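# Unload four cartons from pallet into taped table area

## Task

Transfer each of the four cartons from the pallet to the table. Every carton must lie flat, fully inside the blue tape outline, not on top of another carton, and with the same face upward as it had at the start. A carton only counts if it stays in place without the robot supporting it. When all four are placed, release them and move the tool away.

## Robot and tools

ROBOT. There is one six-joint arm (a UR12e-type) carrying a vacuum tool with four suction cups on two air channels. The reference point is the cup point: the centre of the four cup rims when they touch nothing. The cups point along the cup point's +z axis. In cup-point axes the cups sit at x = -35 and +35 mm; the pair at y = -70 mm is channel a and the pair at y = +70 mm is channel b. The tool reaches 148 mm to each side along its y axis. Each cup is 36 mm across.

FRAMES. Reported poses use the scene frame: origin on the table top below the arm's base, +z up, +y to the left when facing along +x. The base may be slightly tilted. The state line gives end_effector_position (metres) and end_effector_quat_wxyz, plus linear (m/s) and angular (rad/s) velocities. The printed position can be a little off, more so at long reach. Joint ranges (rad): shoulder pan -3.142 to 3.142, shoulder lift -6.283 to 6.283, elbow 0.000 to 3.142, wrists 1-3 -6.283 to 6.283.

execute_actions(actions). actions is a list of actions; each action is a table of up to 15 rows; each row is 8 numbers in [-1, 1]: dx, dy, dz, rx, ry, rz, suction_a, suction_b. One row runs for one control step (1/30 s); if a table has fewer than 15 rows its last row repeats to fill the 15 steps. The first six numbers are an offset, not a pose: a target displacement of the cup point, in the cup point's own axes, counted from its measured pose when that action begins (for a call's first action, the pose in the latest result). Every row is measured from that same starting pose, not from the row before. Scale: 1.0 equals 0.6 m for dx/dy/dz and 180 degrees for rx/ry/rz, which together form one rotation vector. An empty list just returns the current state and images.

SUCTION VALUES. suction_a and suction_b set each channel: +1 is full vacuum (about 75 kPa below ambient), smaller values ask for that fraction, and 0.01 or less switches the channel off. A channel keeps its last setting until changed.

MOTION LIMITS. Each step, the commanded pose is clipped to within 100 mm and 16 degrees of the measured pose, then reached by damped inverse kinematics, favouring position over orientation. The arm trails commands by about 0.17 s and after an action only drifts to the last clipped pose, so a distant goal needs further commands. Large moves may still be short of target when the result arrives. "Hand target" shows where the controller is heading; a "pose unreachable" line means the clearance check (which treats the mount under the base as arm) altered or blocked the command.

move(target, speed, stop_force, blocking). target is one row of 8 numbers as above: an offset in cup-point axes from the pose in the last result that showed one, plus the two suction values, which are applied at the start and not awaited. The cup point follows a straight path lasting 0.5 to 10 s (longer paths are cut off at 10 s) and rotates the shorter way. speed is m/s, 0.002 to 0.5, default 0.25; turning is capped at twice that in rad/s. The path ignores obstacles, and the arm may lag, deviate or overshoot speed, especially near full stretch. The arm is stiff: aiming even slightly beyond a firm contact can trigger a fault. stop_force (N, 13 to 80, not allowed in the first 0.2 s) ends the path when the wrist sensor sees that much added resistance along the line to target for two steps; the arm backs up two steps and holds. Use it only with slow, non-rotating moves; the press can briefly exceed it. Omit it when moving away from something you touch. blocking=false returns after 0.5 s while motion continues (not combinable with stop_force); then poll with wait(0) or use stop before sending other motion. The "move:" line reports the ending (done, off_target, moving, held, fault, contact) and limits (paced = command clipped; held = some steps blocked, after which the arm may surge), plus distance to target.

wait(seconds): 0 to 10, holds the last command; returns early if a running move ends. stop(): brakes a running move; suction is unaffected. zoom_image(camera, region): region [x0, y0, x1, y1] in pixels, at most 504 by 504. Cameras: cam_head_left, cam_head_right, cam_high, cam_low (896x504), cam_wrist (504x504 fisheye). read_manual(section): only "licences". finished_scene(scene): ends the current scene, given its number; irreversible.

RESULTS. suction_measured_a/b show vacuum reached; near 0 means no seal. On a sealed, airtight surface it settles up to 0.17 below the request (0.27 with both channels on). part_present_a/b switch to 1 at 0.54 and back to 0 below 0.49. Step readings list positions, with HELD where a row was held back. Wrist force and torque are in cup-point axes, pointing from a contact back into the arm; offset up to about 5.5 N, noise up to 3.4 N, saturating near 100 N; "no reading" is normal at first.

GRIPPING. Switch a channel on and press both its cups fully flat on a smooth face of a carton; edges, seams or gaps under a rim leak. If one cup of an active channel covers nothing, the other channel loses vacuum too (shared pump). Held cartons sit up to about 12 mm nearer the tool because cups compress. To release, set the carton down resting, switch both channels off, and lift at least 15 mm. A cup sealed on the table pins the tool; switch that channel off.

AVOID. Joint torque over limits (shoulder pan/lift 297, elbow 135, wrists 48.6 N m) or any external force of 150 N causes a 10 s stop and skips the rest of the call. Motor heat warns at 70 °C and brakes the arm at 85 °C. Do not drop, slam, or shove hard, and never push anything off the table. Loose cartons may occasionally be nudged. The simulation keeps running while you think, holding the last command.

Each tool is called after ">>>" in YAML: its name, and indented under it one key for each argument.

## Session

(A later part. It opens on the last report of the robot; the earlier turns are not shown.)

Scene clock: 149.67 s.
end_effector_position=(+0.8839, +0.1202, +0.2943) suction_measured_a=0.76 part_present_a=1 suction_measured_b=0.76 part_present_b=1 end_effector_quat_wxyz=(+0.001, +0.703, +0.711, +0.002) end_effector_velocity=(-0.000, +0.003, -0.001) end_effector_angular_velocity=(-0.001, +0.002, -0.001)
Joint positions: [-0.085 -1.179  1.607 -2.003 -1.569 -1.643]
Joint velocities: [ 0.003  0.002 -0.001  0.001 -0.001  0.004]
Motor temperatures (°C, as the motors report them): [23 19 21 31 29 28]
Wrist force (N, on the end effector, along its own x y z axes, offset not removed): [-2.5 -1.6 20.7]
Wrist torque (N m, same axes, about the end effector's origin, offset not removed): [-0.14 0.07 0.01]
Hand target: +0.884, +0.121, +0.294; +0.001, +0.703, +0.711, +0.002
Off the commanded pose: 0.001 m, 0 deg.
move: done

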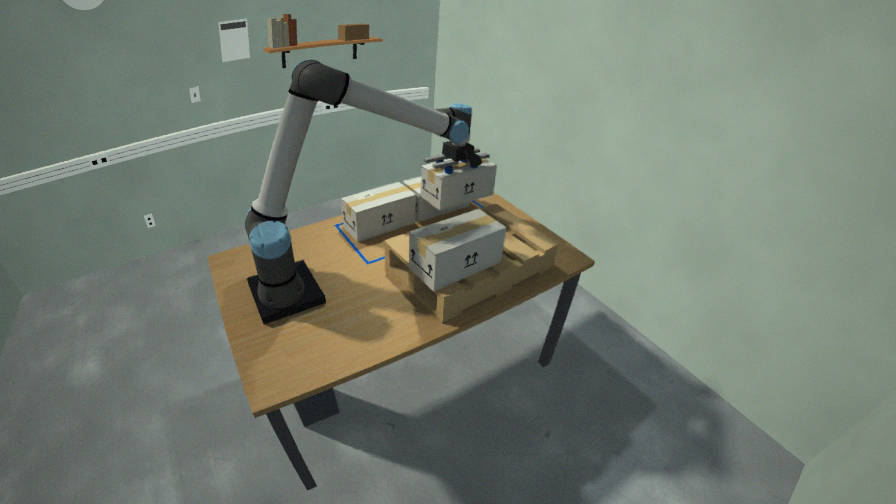

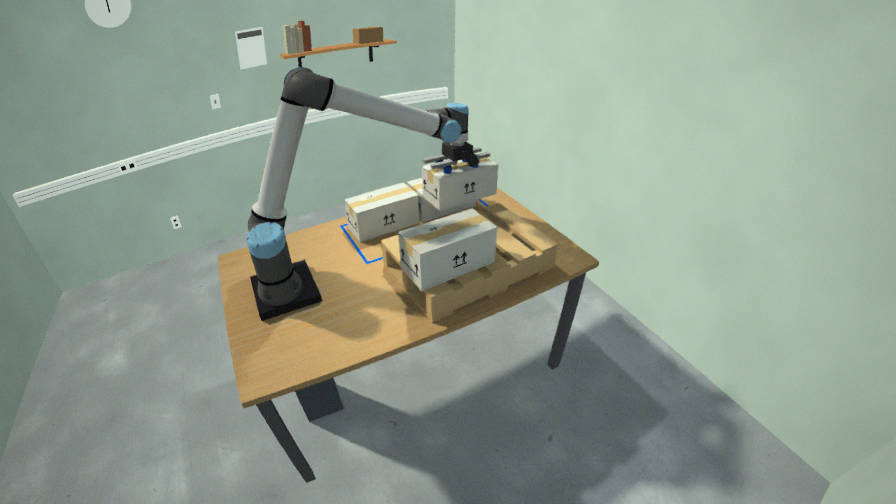

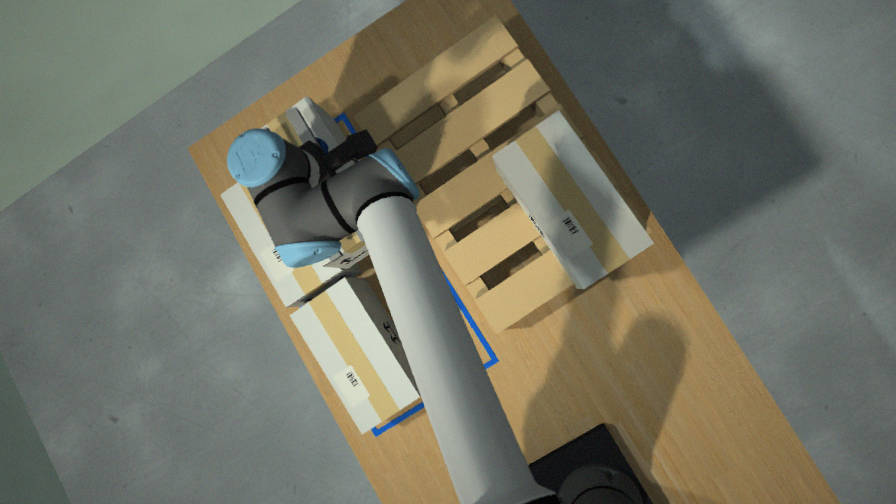

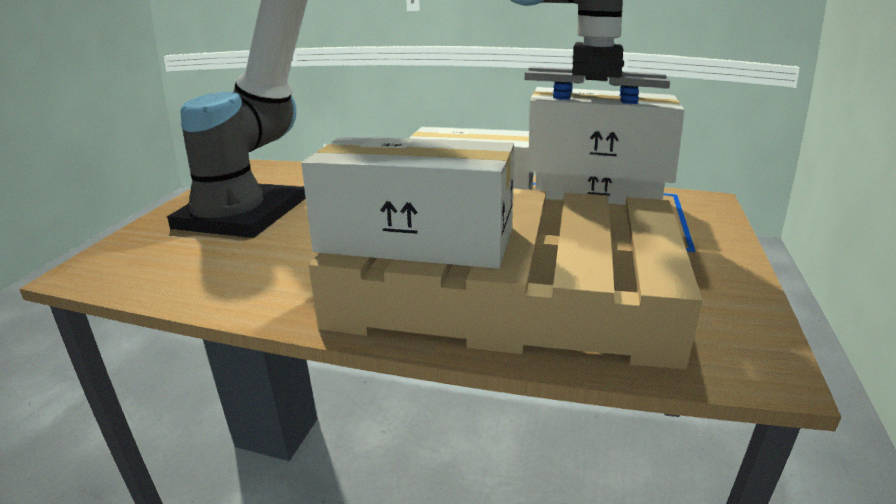

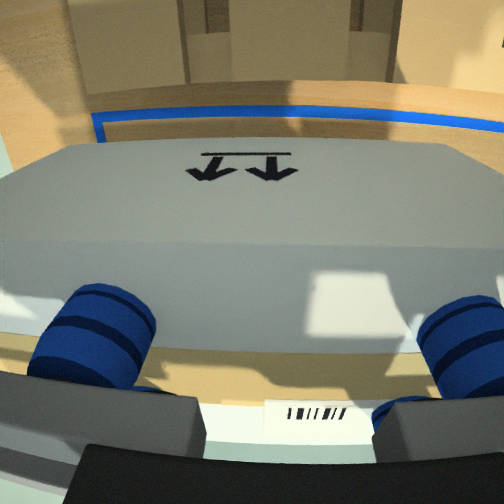

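>>> move:
  target: [0.016,0,0.237,0,0,0,1,1]
  speed: 0.2

Scene clock: 155.00 s.
end_effector_position=(+0.8843, +0.1301, +0.1526) suction_measured_a=0.76 part_present_a=1 suction_measured_b=0.76 part_present_b=1 end_effector_quat_wxyz=(+0.001, +0.703, +0.711, +0.002) end_effector_velocity=(+0.001, -0.000, -0.004) end_effector_angular_velocity=(+0.001, +0.000, -0.000)
Joint positions: [-0.074 -1.057  1.708 -2.226 -1.569 -1.632]
Joint velocities: [-0.     0.004  0.001 -0.005  0.001  0.   ]
Motor temperatures (°C, as the motors report them): [23 19 21 31 29 28]
Wrist force (N, on the end effector, along its own x y z axes, offset not removed): [-0.1 -0.1 18.5]
Wrist torque (N m, same axes, about the end effector's origin, offset not removed): [0.03 -0.26 0.07]
Hand target: +0.884, +0.130, +0.152; +0.001, +0.703, +0.711, +0.002
Off the commanded pose: 0.000 m, 0 deg.
move: done

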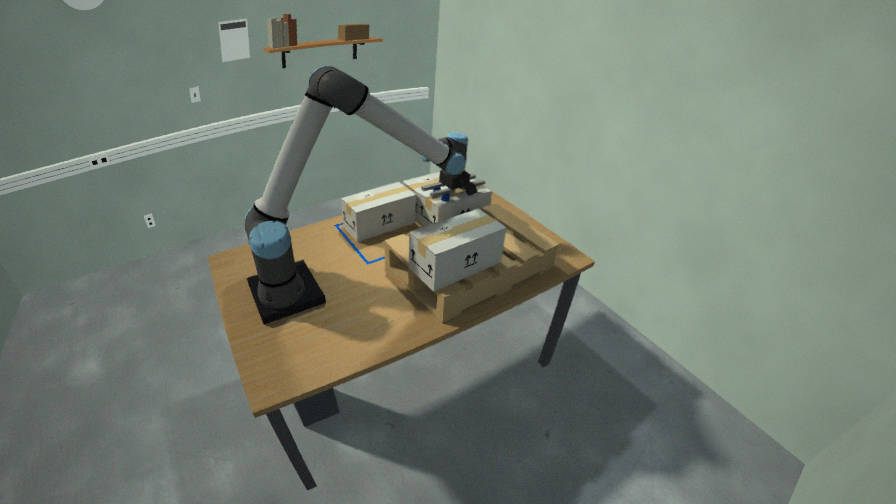

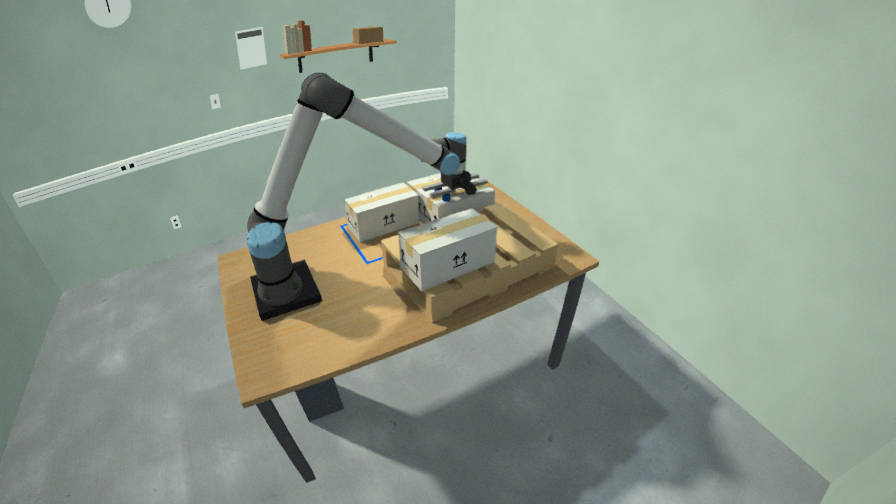

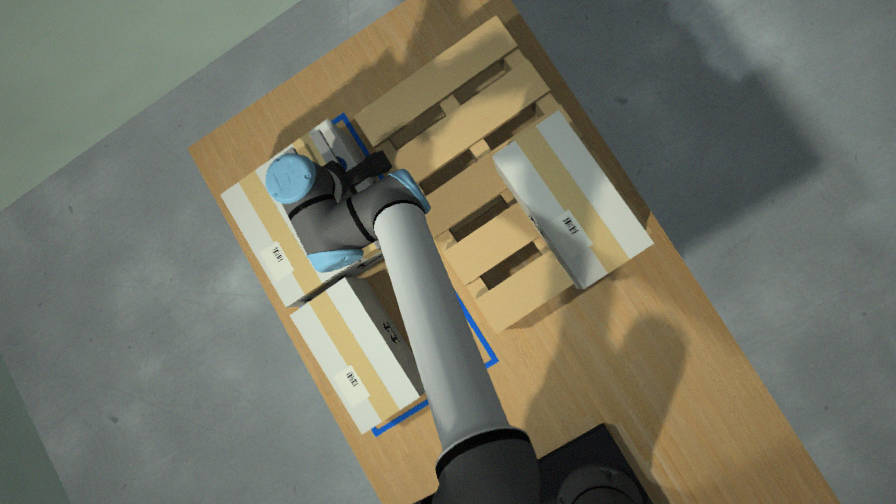

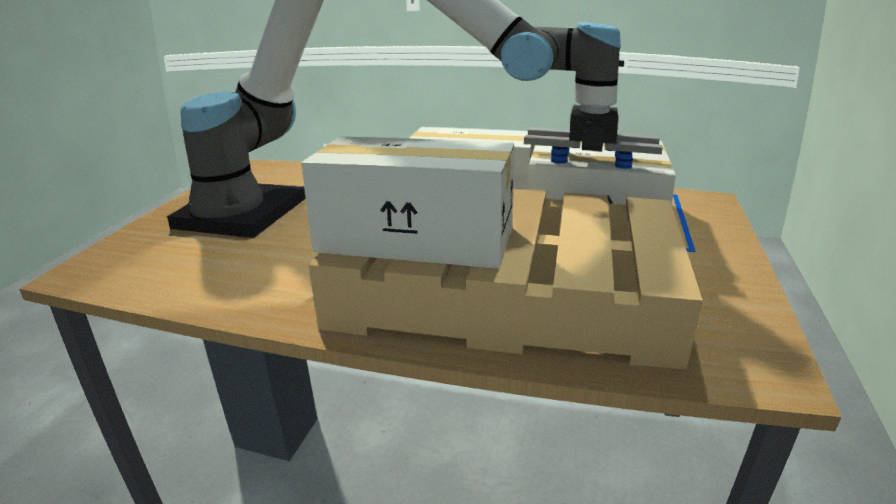

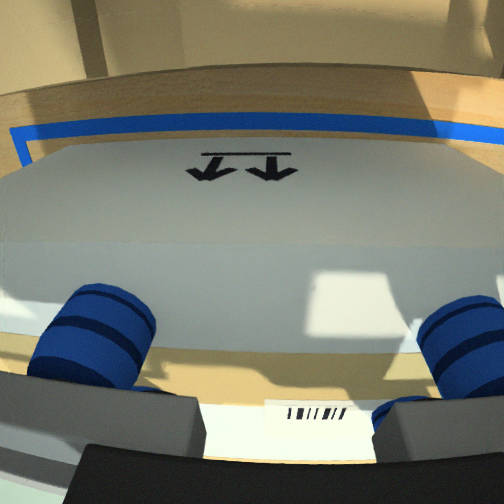

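>>> move:
  target: [0,0,0.018,0,0,0,1,1]
  speed: 0.006
  stop_force: 15

>>> execute_actions:
  actions:
    - [[0,0,-0.001,0,0,0,0,0]]

>>> move:
  target: [-0.05,-0.03,-0.29,0,0,-0.004,0,0]
  speed: 0.35

>>> move:
  target: [-0.633,-0.482,0.036,0,0,0,0,0]
  speed: 0.45

Scene clock: 163.57 s.
end_effector_position=(+0.8844, +0.1301, +0.1446) suction_measured_a=0.76 part_present_a=1 suction_measured_b=0.76 part_present_b=1 end_effector_quat_wxyz=(+0.001, +0.703, +0.711, +0.002) end_effector_velocity=(-0.000, +0.000, +0.002) end_effector_angular_velocity=(-0.000, +0.001, -0.000)
Joint positions: [-0.074 -1.049  1.712 -2.238 -1.569 -1.632]
Joint velocities: [ 0.    -0.002 -0.001  0.003 -0.     0.   ]
Motor temperatures (°C, as the motors report them): [23 19 21 31 29 28]
Wrist force (N, on the end effector, along its own x y z axes, offset not removed): [4.6 -2.1 -11.5]
Wrist torque (N m, same axes, about the end effector's origin, offset not removed): [3.27 -1.56 0.72]
Hand target: +0.884, +0.130, +0.145; +0.001, +0.703, +0.711, +0.002
Off the commanded pose: 0.003 m, 0 deg.
move: contact

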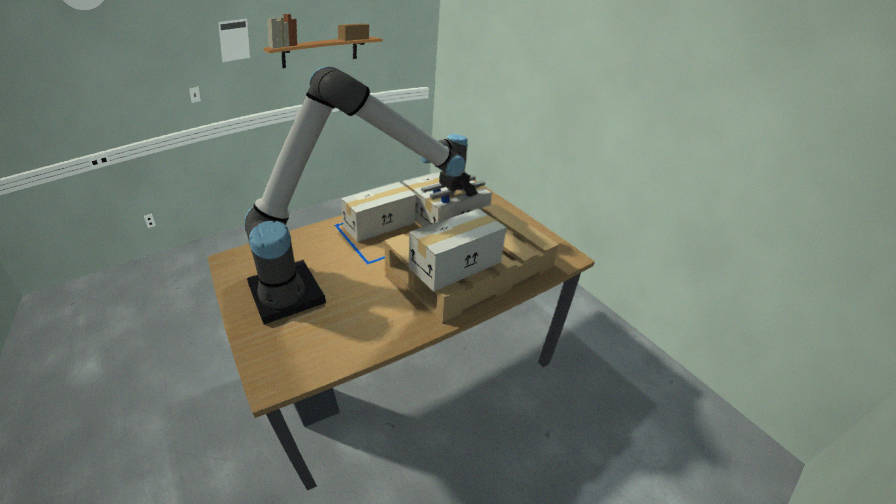

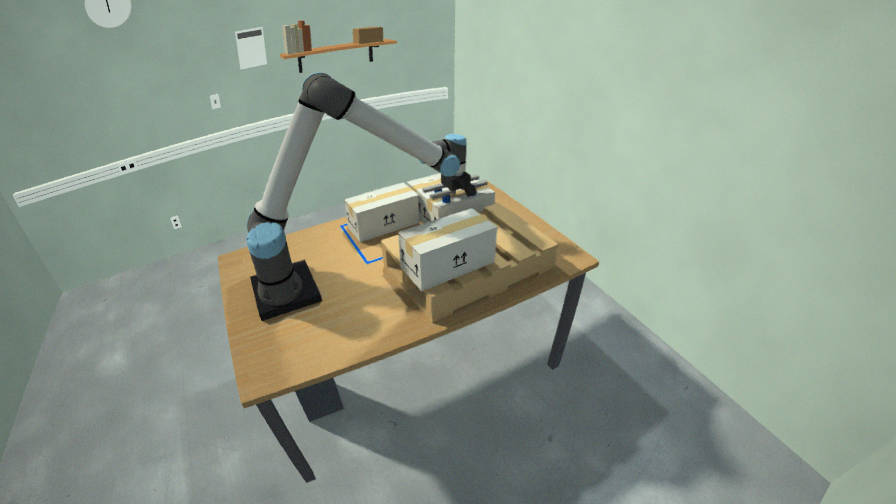

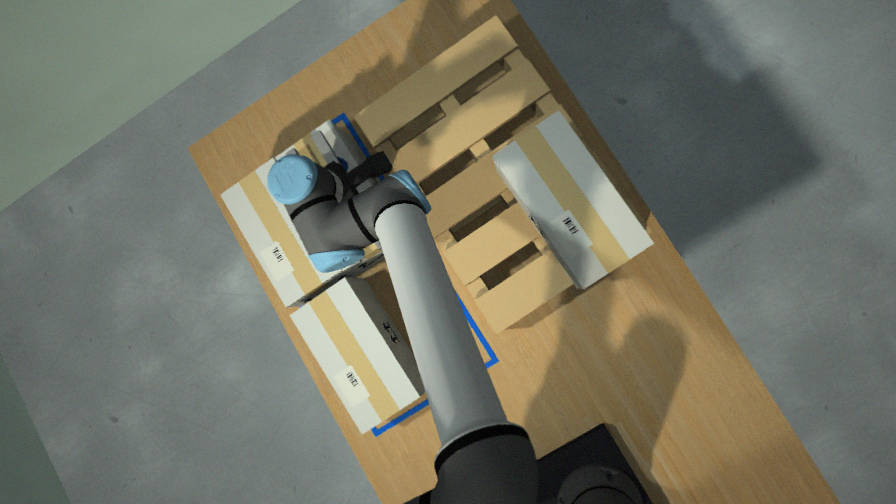

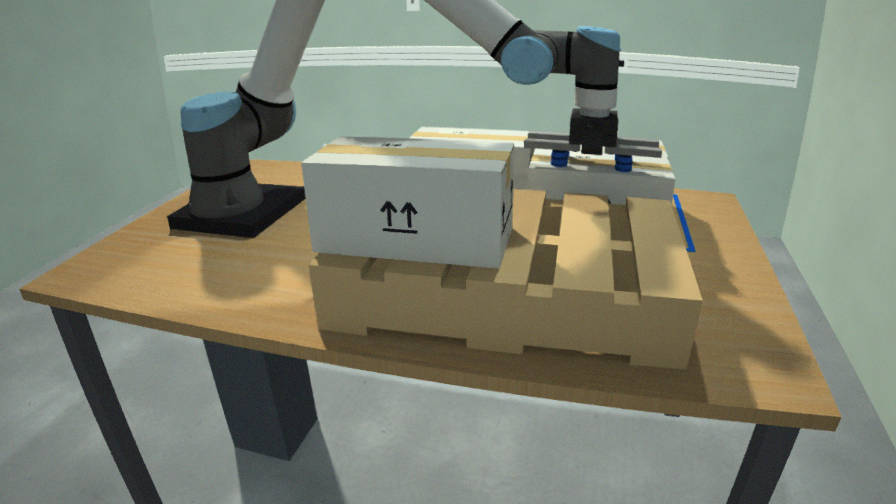

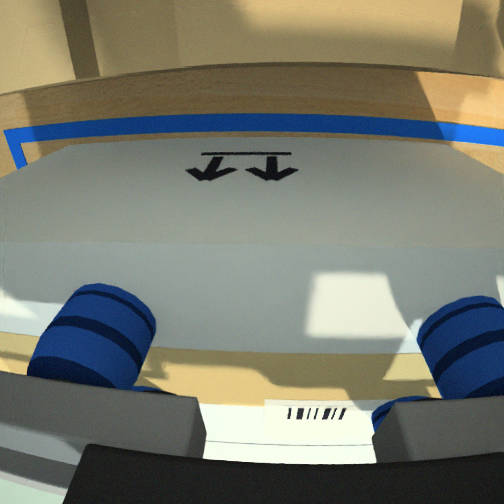

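Scene clock: 164.07 s.
end_effector_position=(+0.8845, +0.1301, +0.1454) suction_measured_a=0.01 part_present_a=0 suction_measured_b=0.01 part_present_b=0 end_effector_quat_wxyz=(+0.001, +0.703, +0.711, +0.002) end_effector_velocity=(-0.000, -0.000, -0.001) end_effector_angular_velocity=(+0.000, +0.001, -0.000)
Joint positions: [-0.074 -1.049  1.712 -2.237 -1.569 -1.632]
Joint velocities: [-0.     0.001  0.     0.     0.     0.   ]
Motor temperatures (°C, as the motors report them): [23 19 21 31 29 28]
Wrist force (N, on the end effector, along its own x y z axes, offset not removed): [1.3 -4.5 -49.6]
Wrist torque (N m, same axes, about the end effector's origin, offset not removed): [-0.24 -0.25 0.12]
Hand target: +0.884, +0.130, +0.145; +0.001, +0.703, +0.711, +0.002
Off the commanded pose: 0.000 m, 0 deg.
Step readings (end_effector_position):
0: (+0.8844, +0.1301, +0.1446)
1: (+0.8843, +0.1301, +0.1447)
2: (+0.8843, +0.1301, +0.1447)
4: (+0.8845, +0.1301, +0.1452)
8: (+0.8845, +0.1301, +0.1454)
15: end_effector_position above

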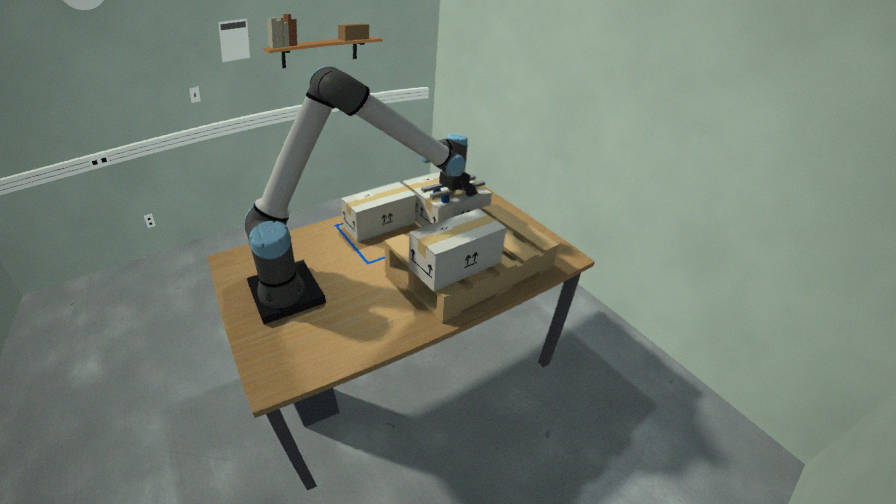

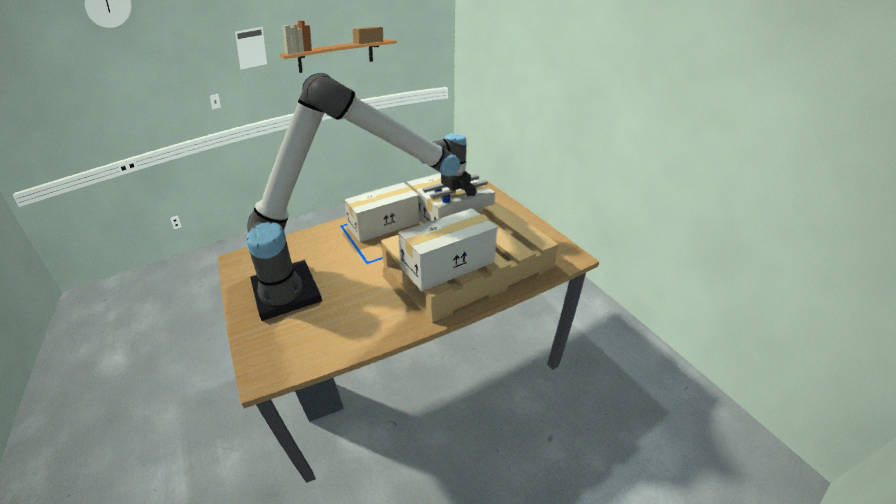

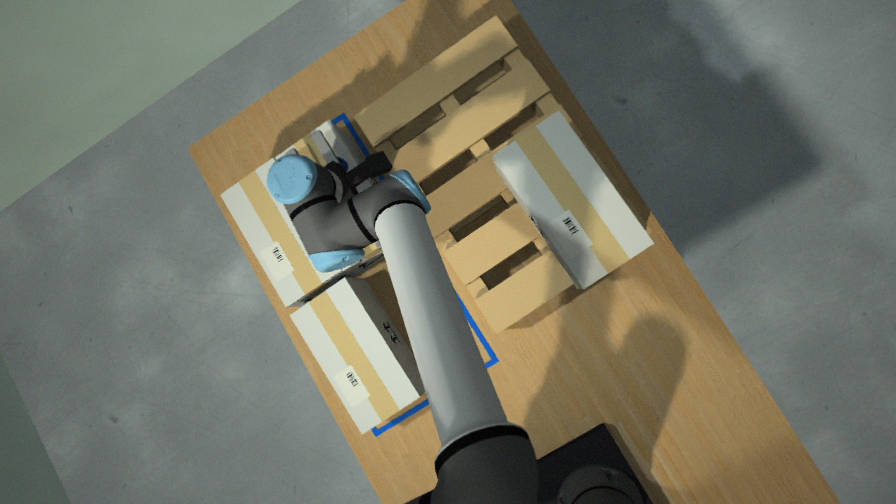

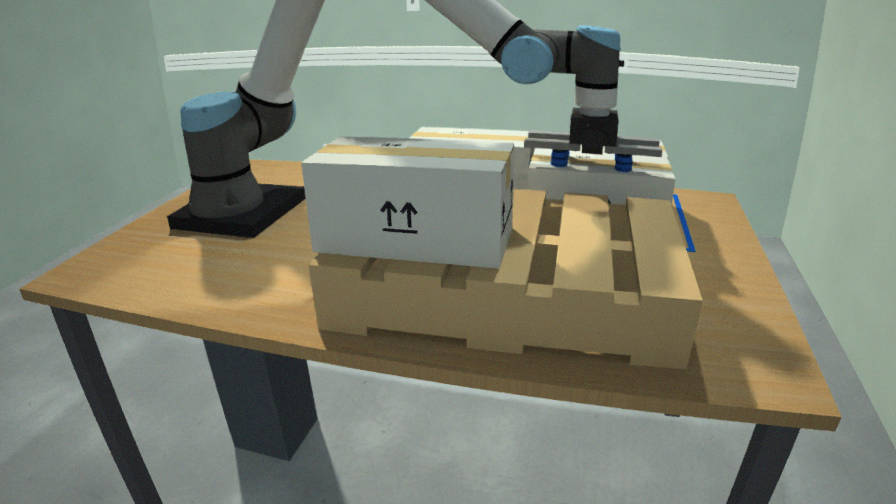

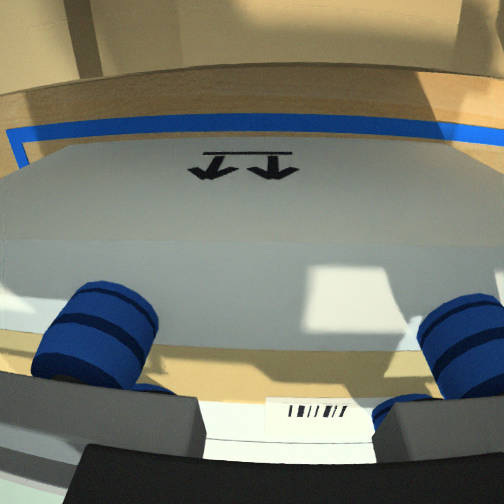

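Scene clock: 165.33 s.
end_effector_position=(+0.8662, +0.0997, +0.3188) suction_measured_a=0.01 part_present_a=0 suction_measured_b=0.01 part_present_b=0 end_effector_quat_wxyz=(+0.001, +0.699, +0.715, +0.002) end_effector_velocity=(-0.001, +0.000, +0.004) end_effector_angular_velocity=(-0.001, -0.001, +0.001)
Joint positions: [-0.11  -1.226  1.627 -1.976 -1.569 -1.681]
Joint velocities: [ 0.    -0.003 -0.002  0.005 -0.001 -0.001]
Motor temperatures (°C, as the motors report them): [23 19 21 31 29 28]
Wrist force (N, on the end effector, along its own x y z axes, offset not removed): [0.8 -2.9 -3.1]
Wrist torque (N m, same axes, about the end effector's origin, offset not removed): [-0.44 -0.15 0.05]
Hand target: +0.866, +0.100, +0.319; +0.001, +0.699, +0.715, +0.002
Off the commanded pose: 0.000 m, 0 deg.
move: done

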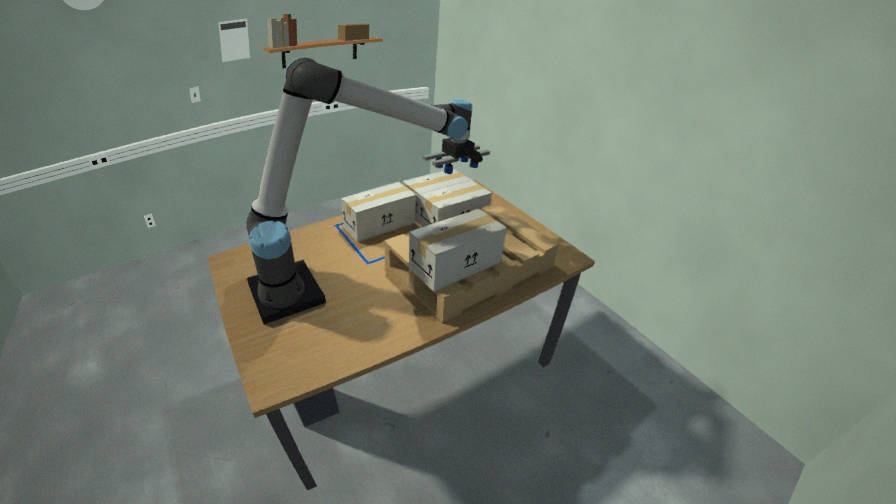

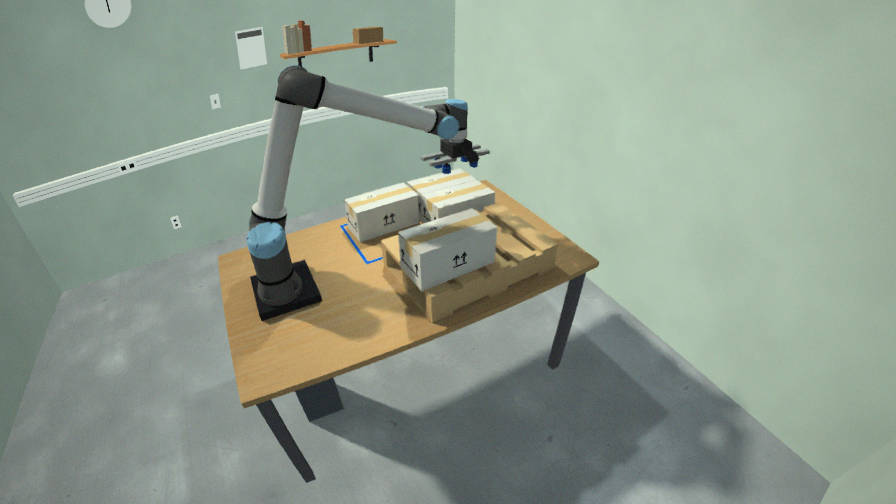

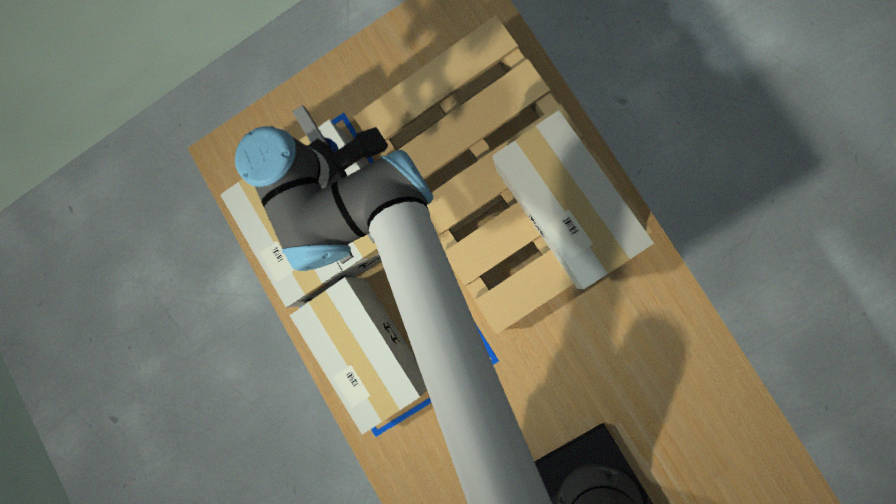

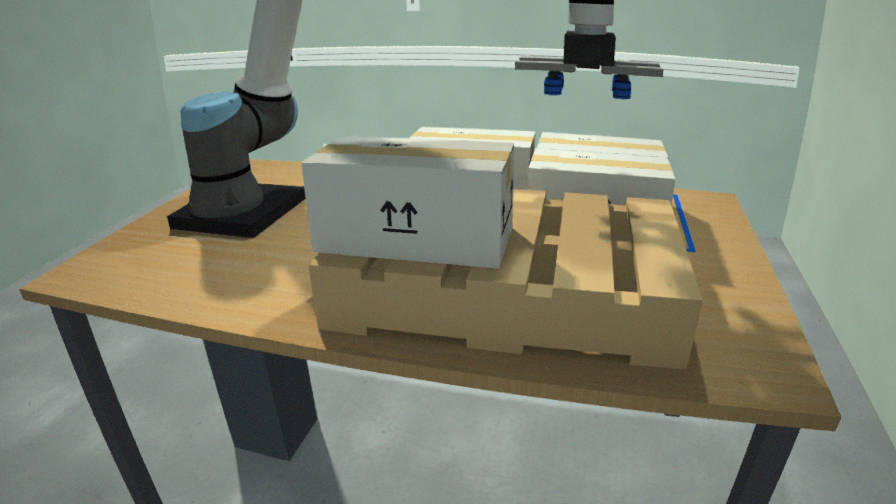

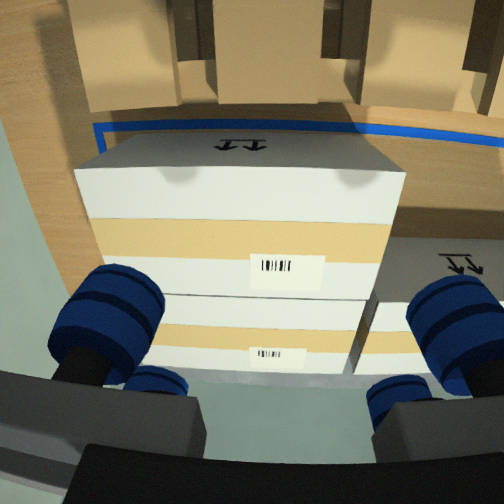

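Scene clock: 167.23 s.
end_effector_position=(+0.5863, -0.2862, +0.2953) suction_measured_a=0.01 part_present_a=0 suction_measured_b=0.01 part_present_b=0 end_effector_quat_wxyz=(+0.001, +0.699, +0.715, +0.002) end_effector_velocity=(-0.001, -0.003, -0.001) end_effector_angular_velocity=(+0.001, +0.000, +0.000)
Joint positions: [-0.749 -1.553  2.069 -2.09  -1.568 -2.319]
Joint velocities: [-0.005  0.001  0.    -0.     0.001 -0.005]
Motor temperatures (°C, as the motors report them): [23 19 21 31 29 28]
Wrist force (N, on the end effector, along its own x y z axes, offset not removed): [1.2 -1.3 -0.4]
Wrist torque (N m, same axes, about the end effector's origin, offset not removed): [-0.28 -0.31 0.10]
Hand target: +0.586, -0.286, +0.295; +0.001, +0.699, +0.715, +0.002
Off the commanded pose: 0.001 m, 0 deg.
move: done

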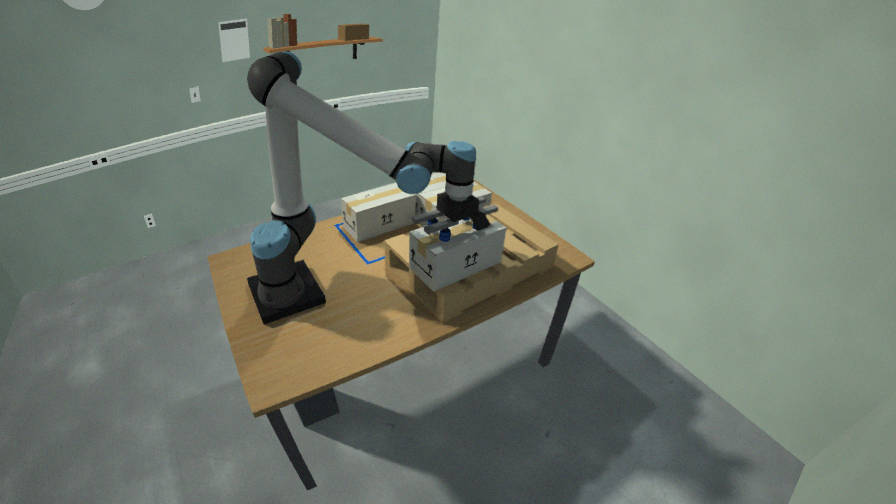

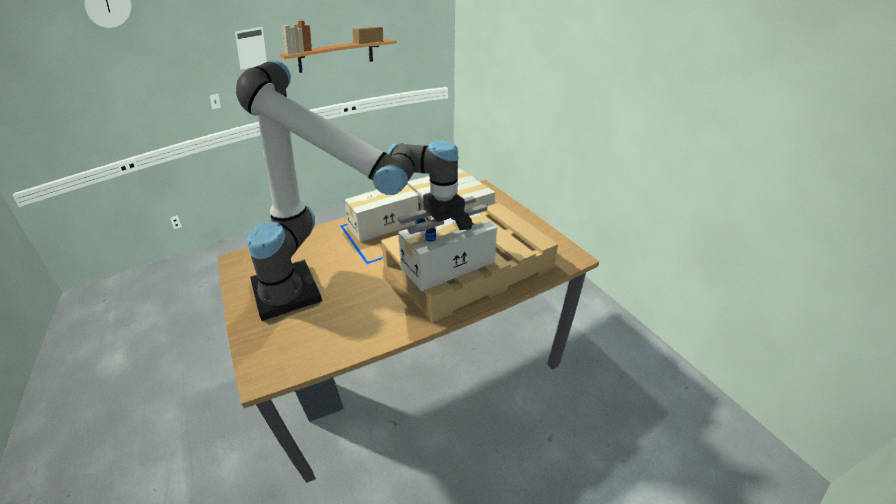

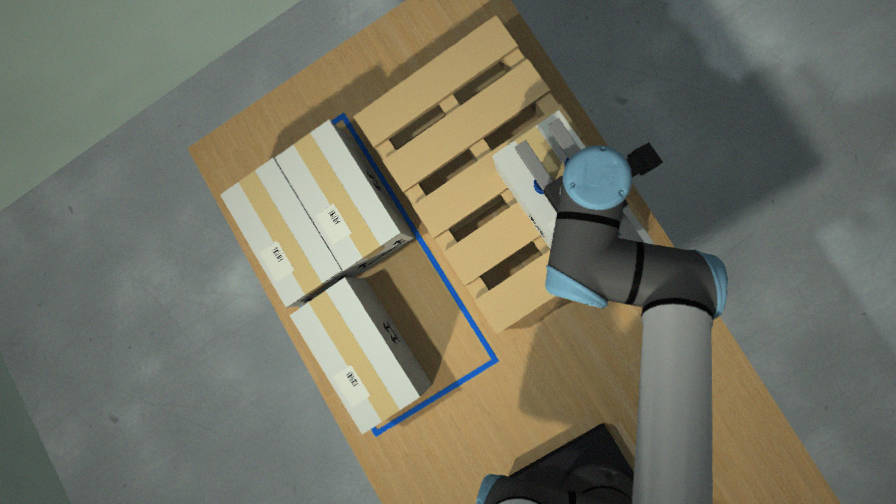

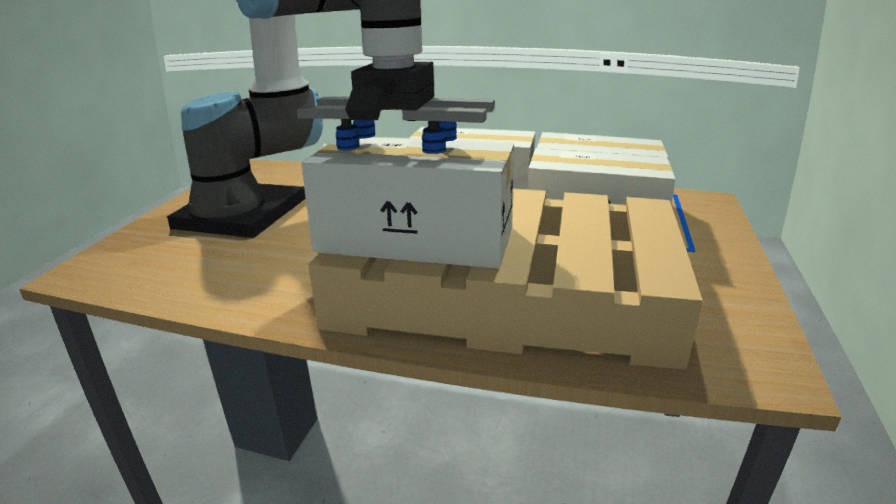

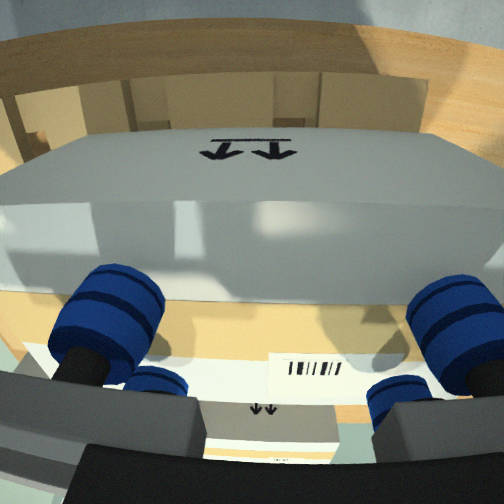

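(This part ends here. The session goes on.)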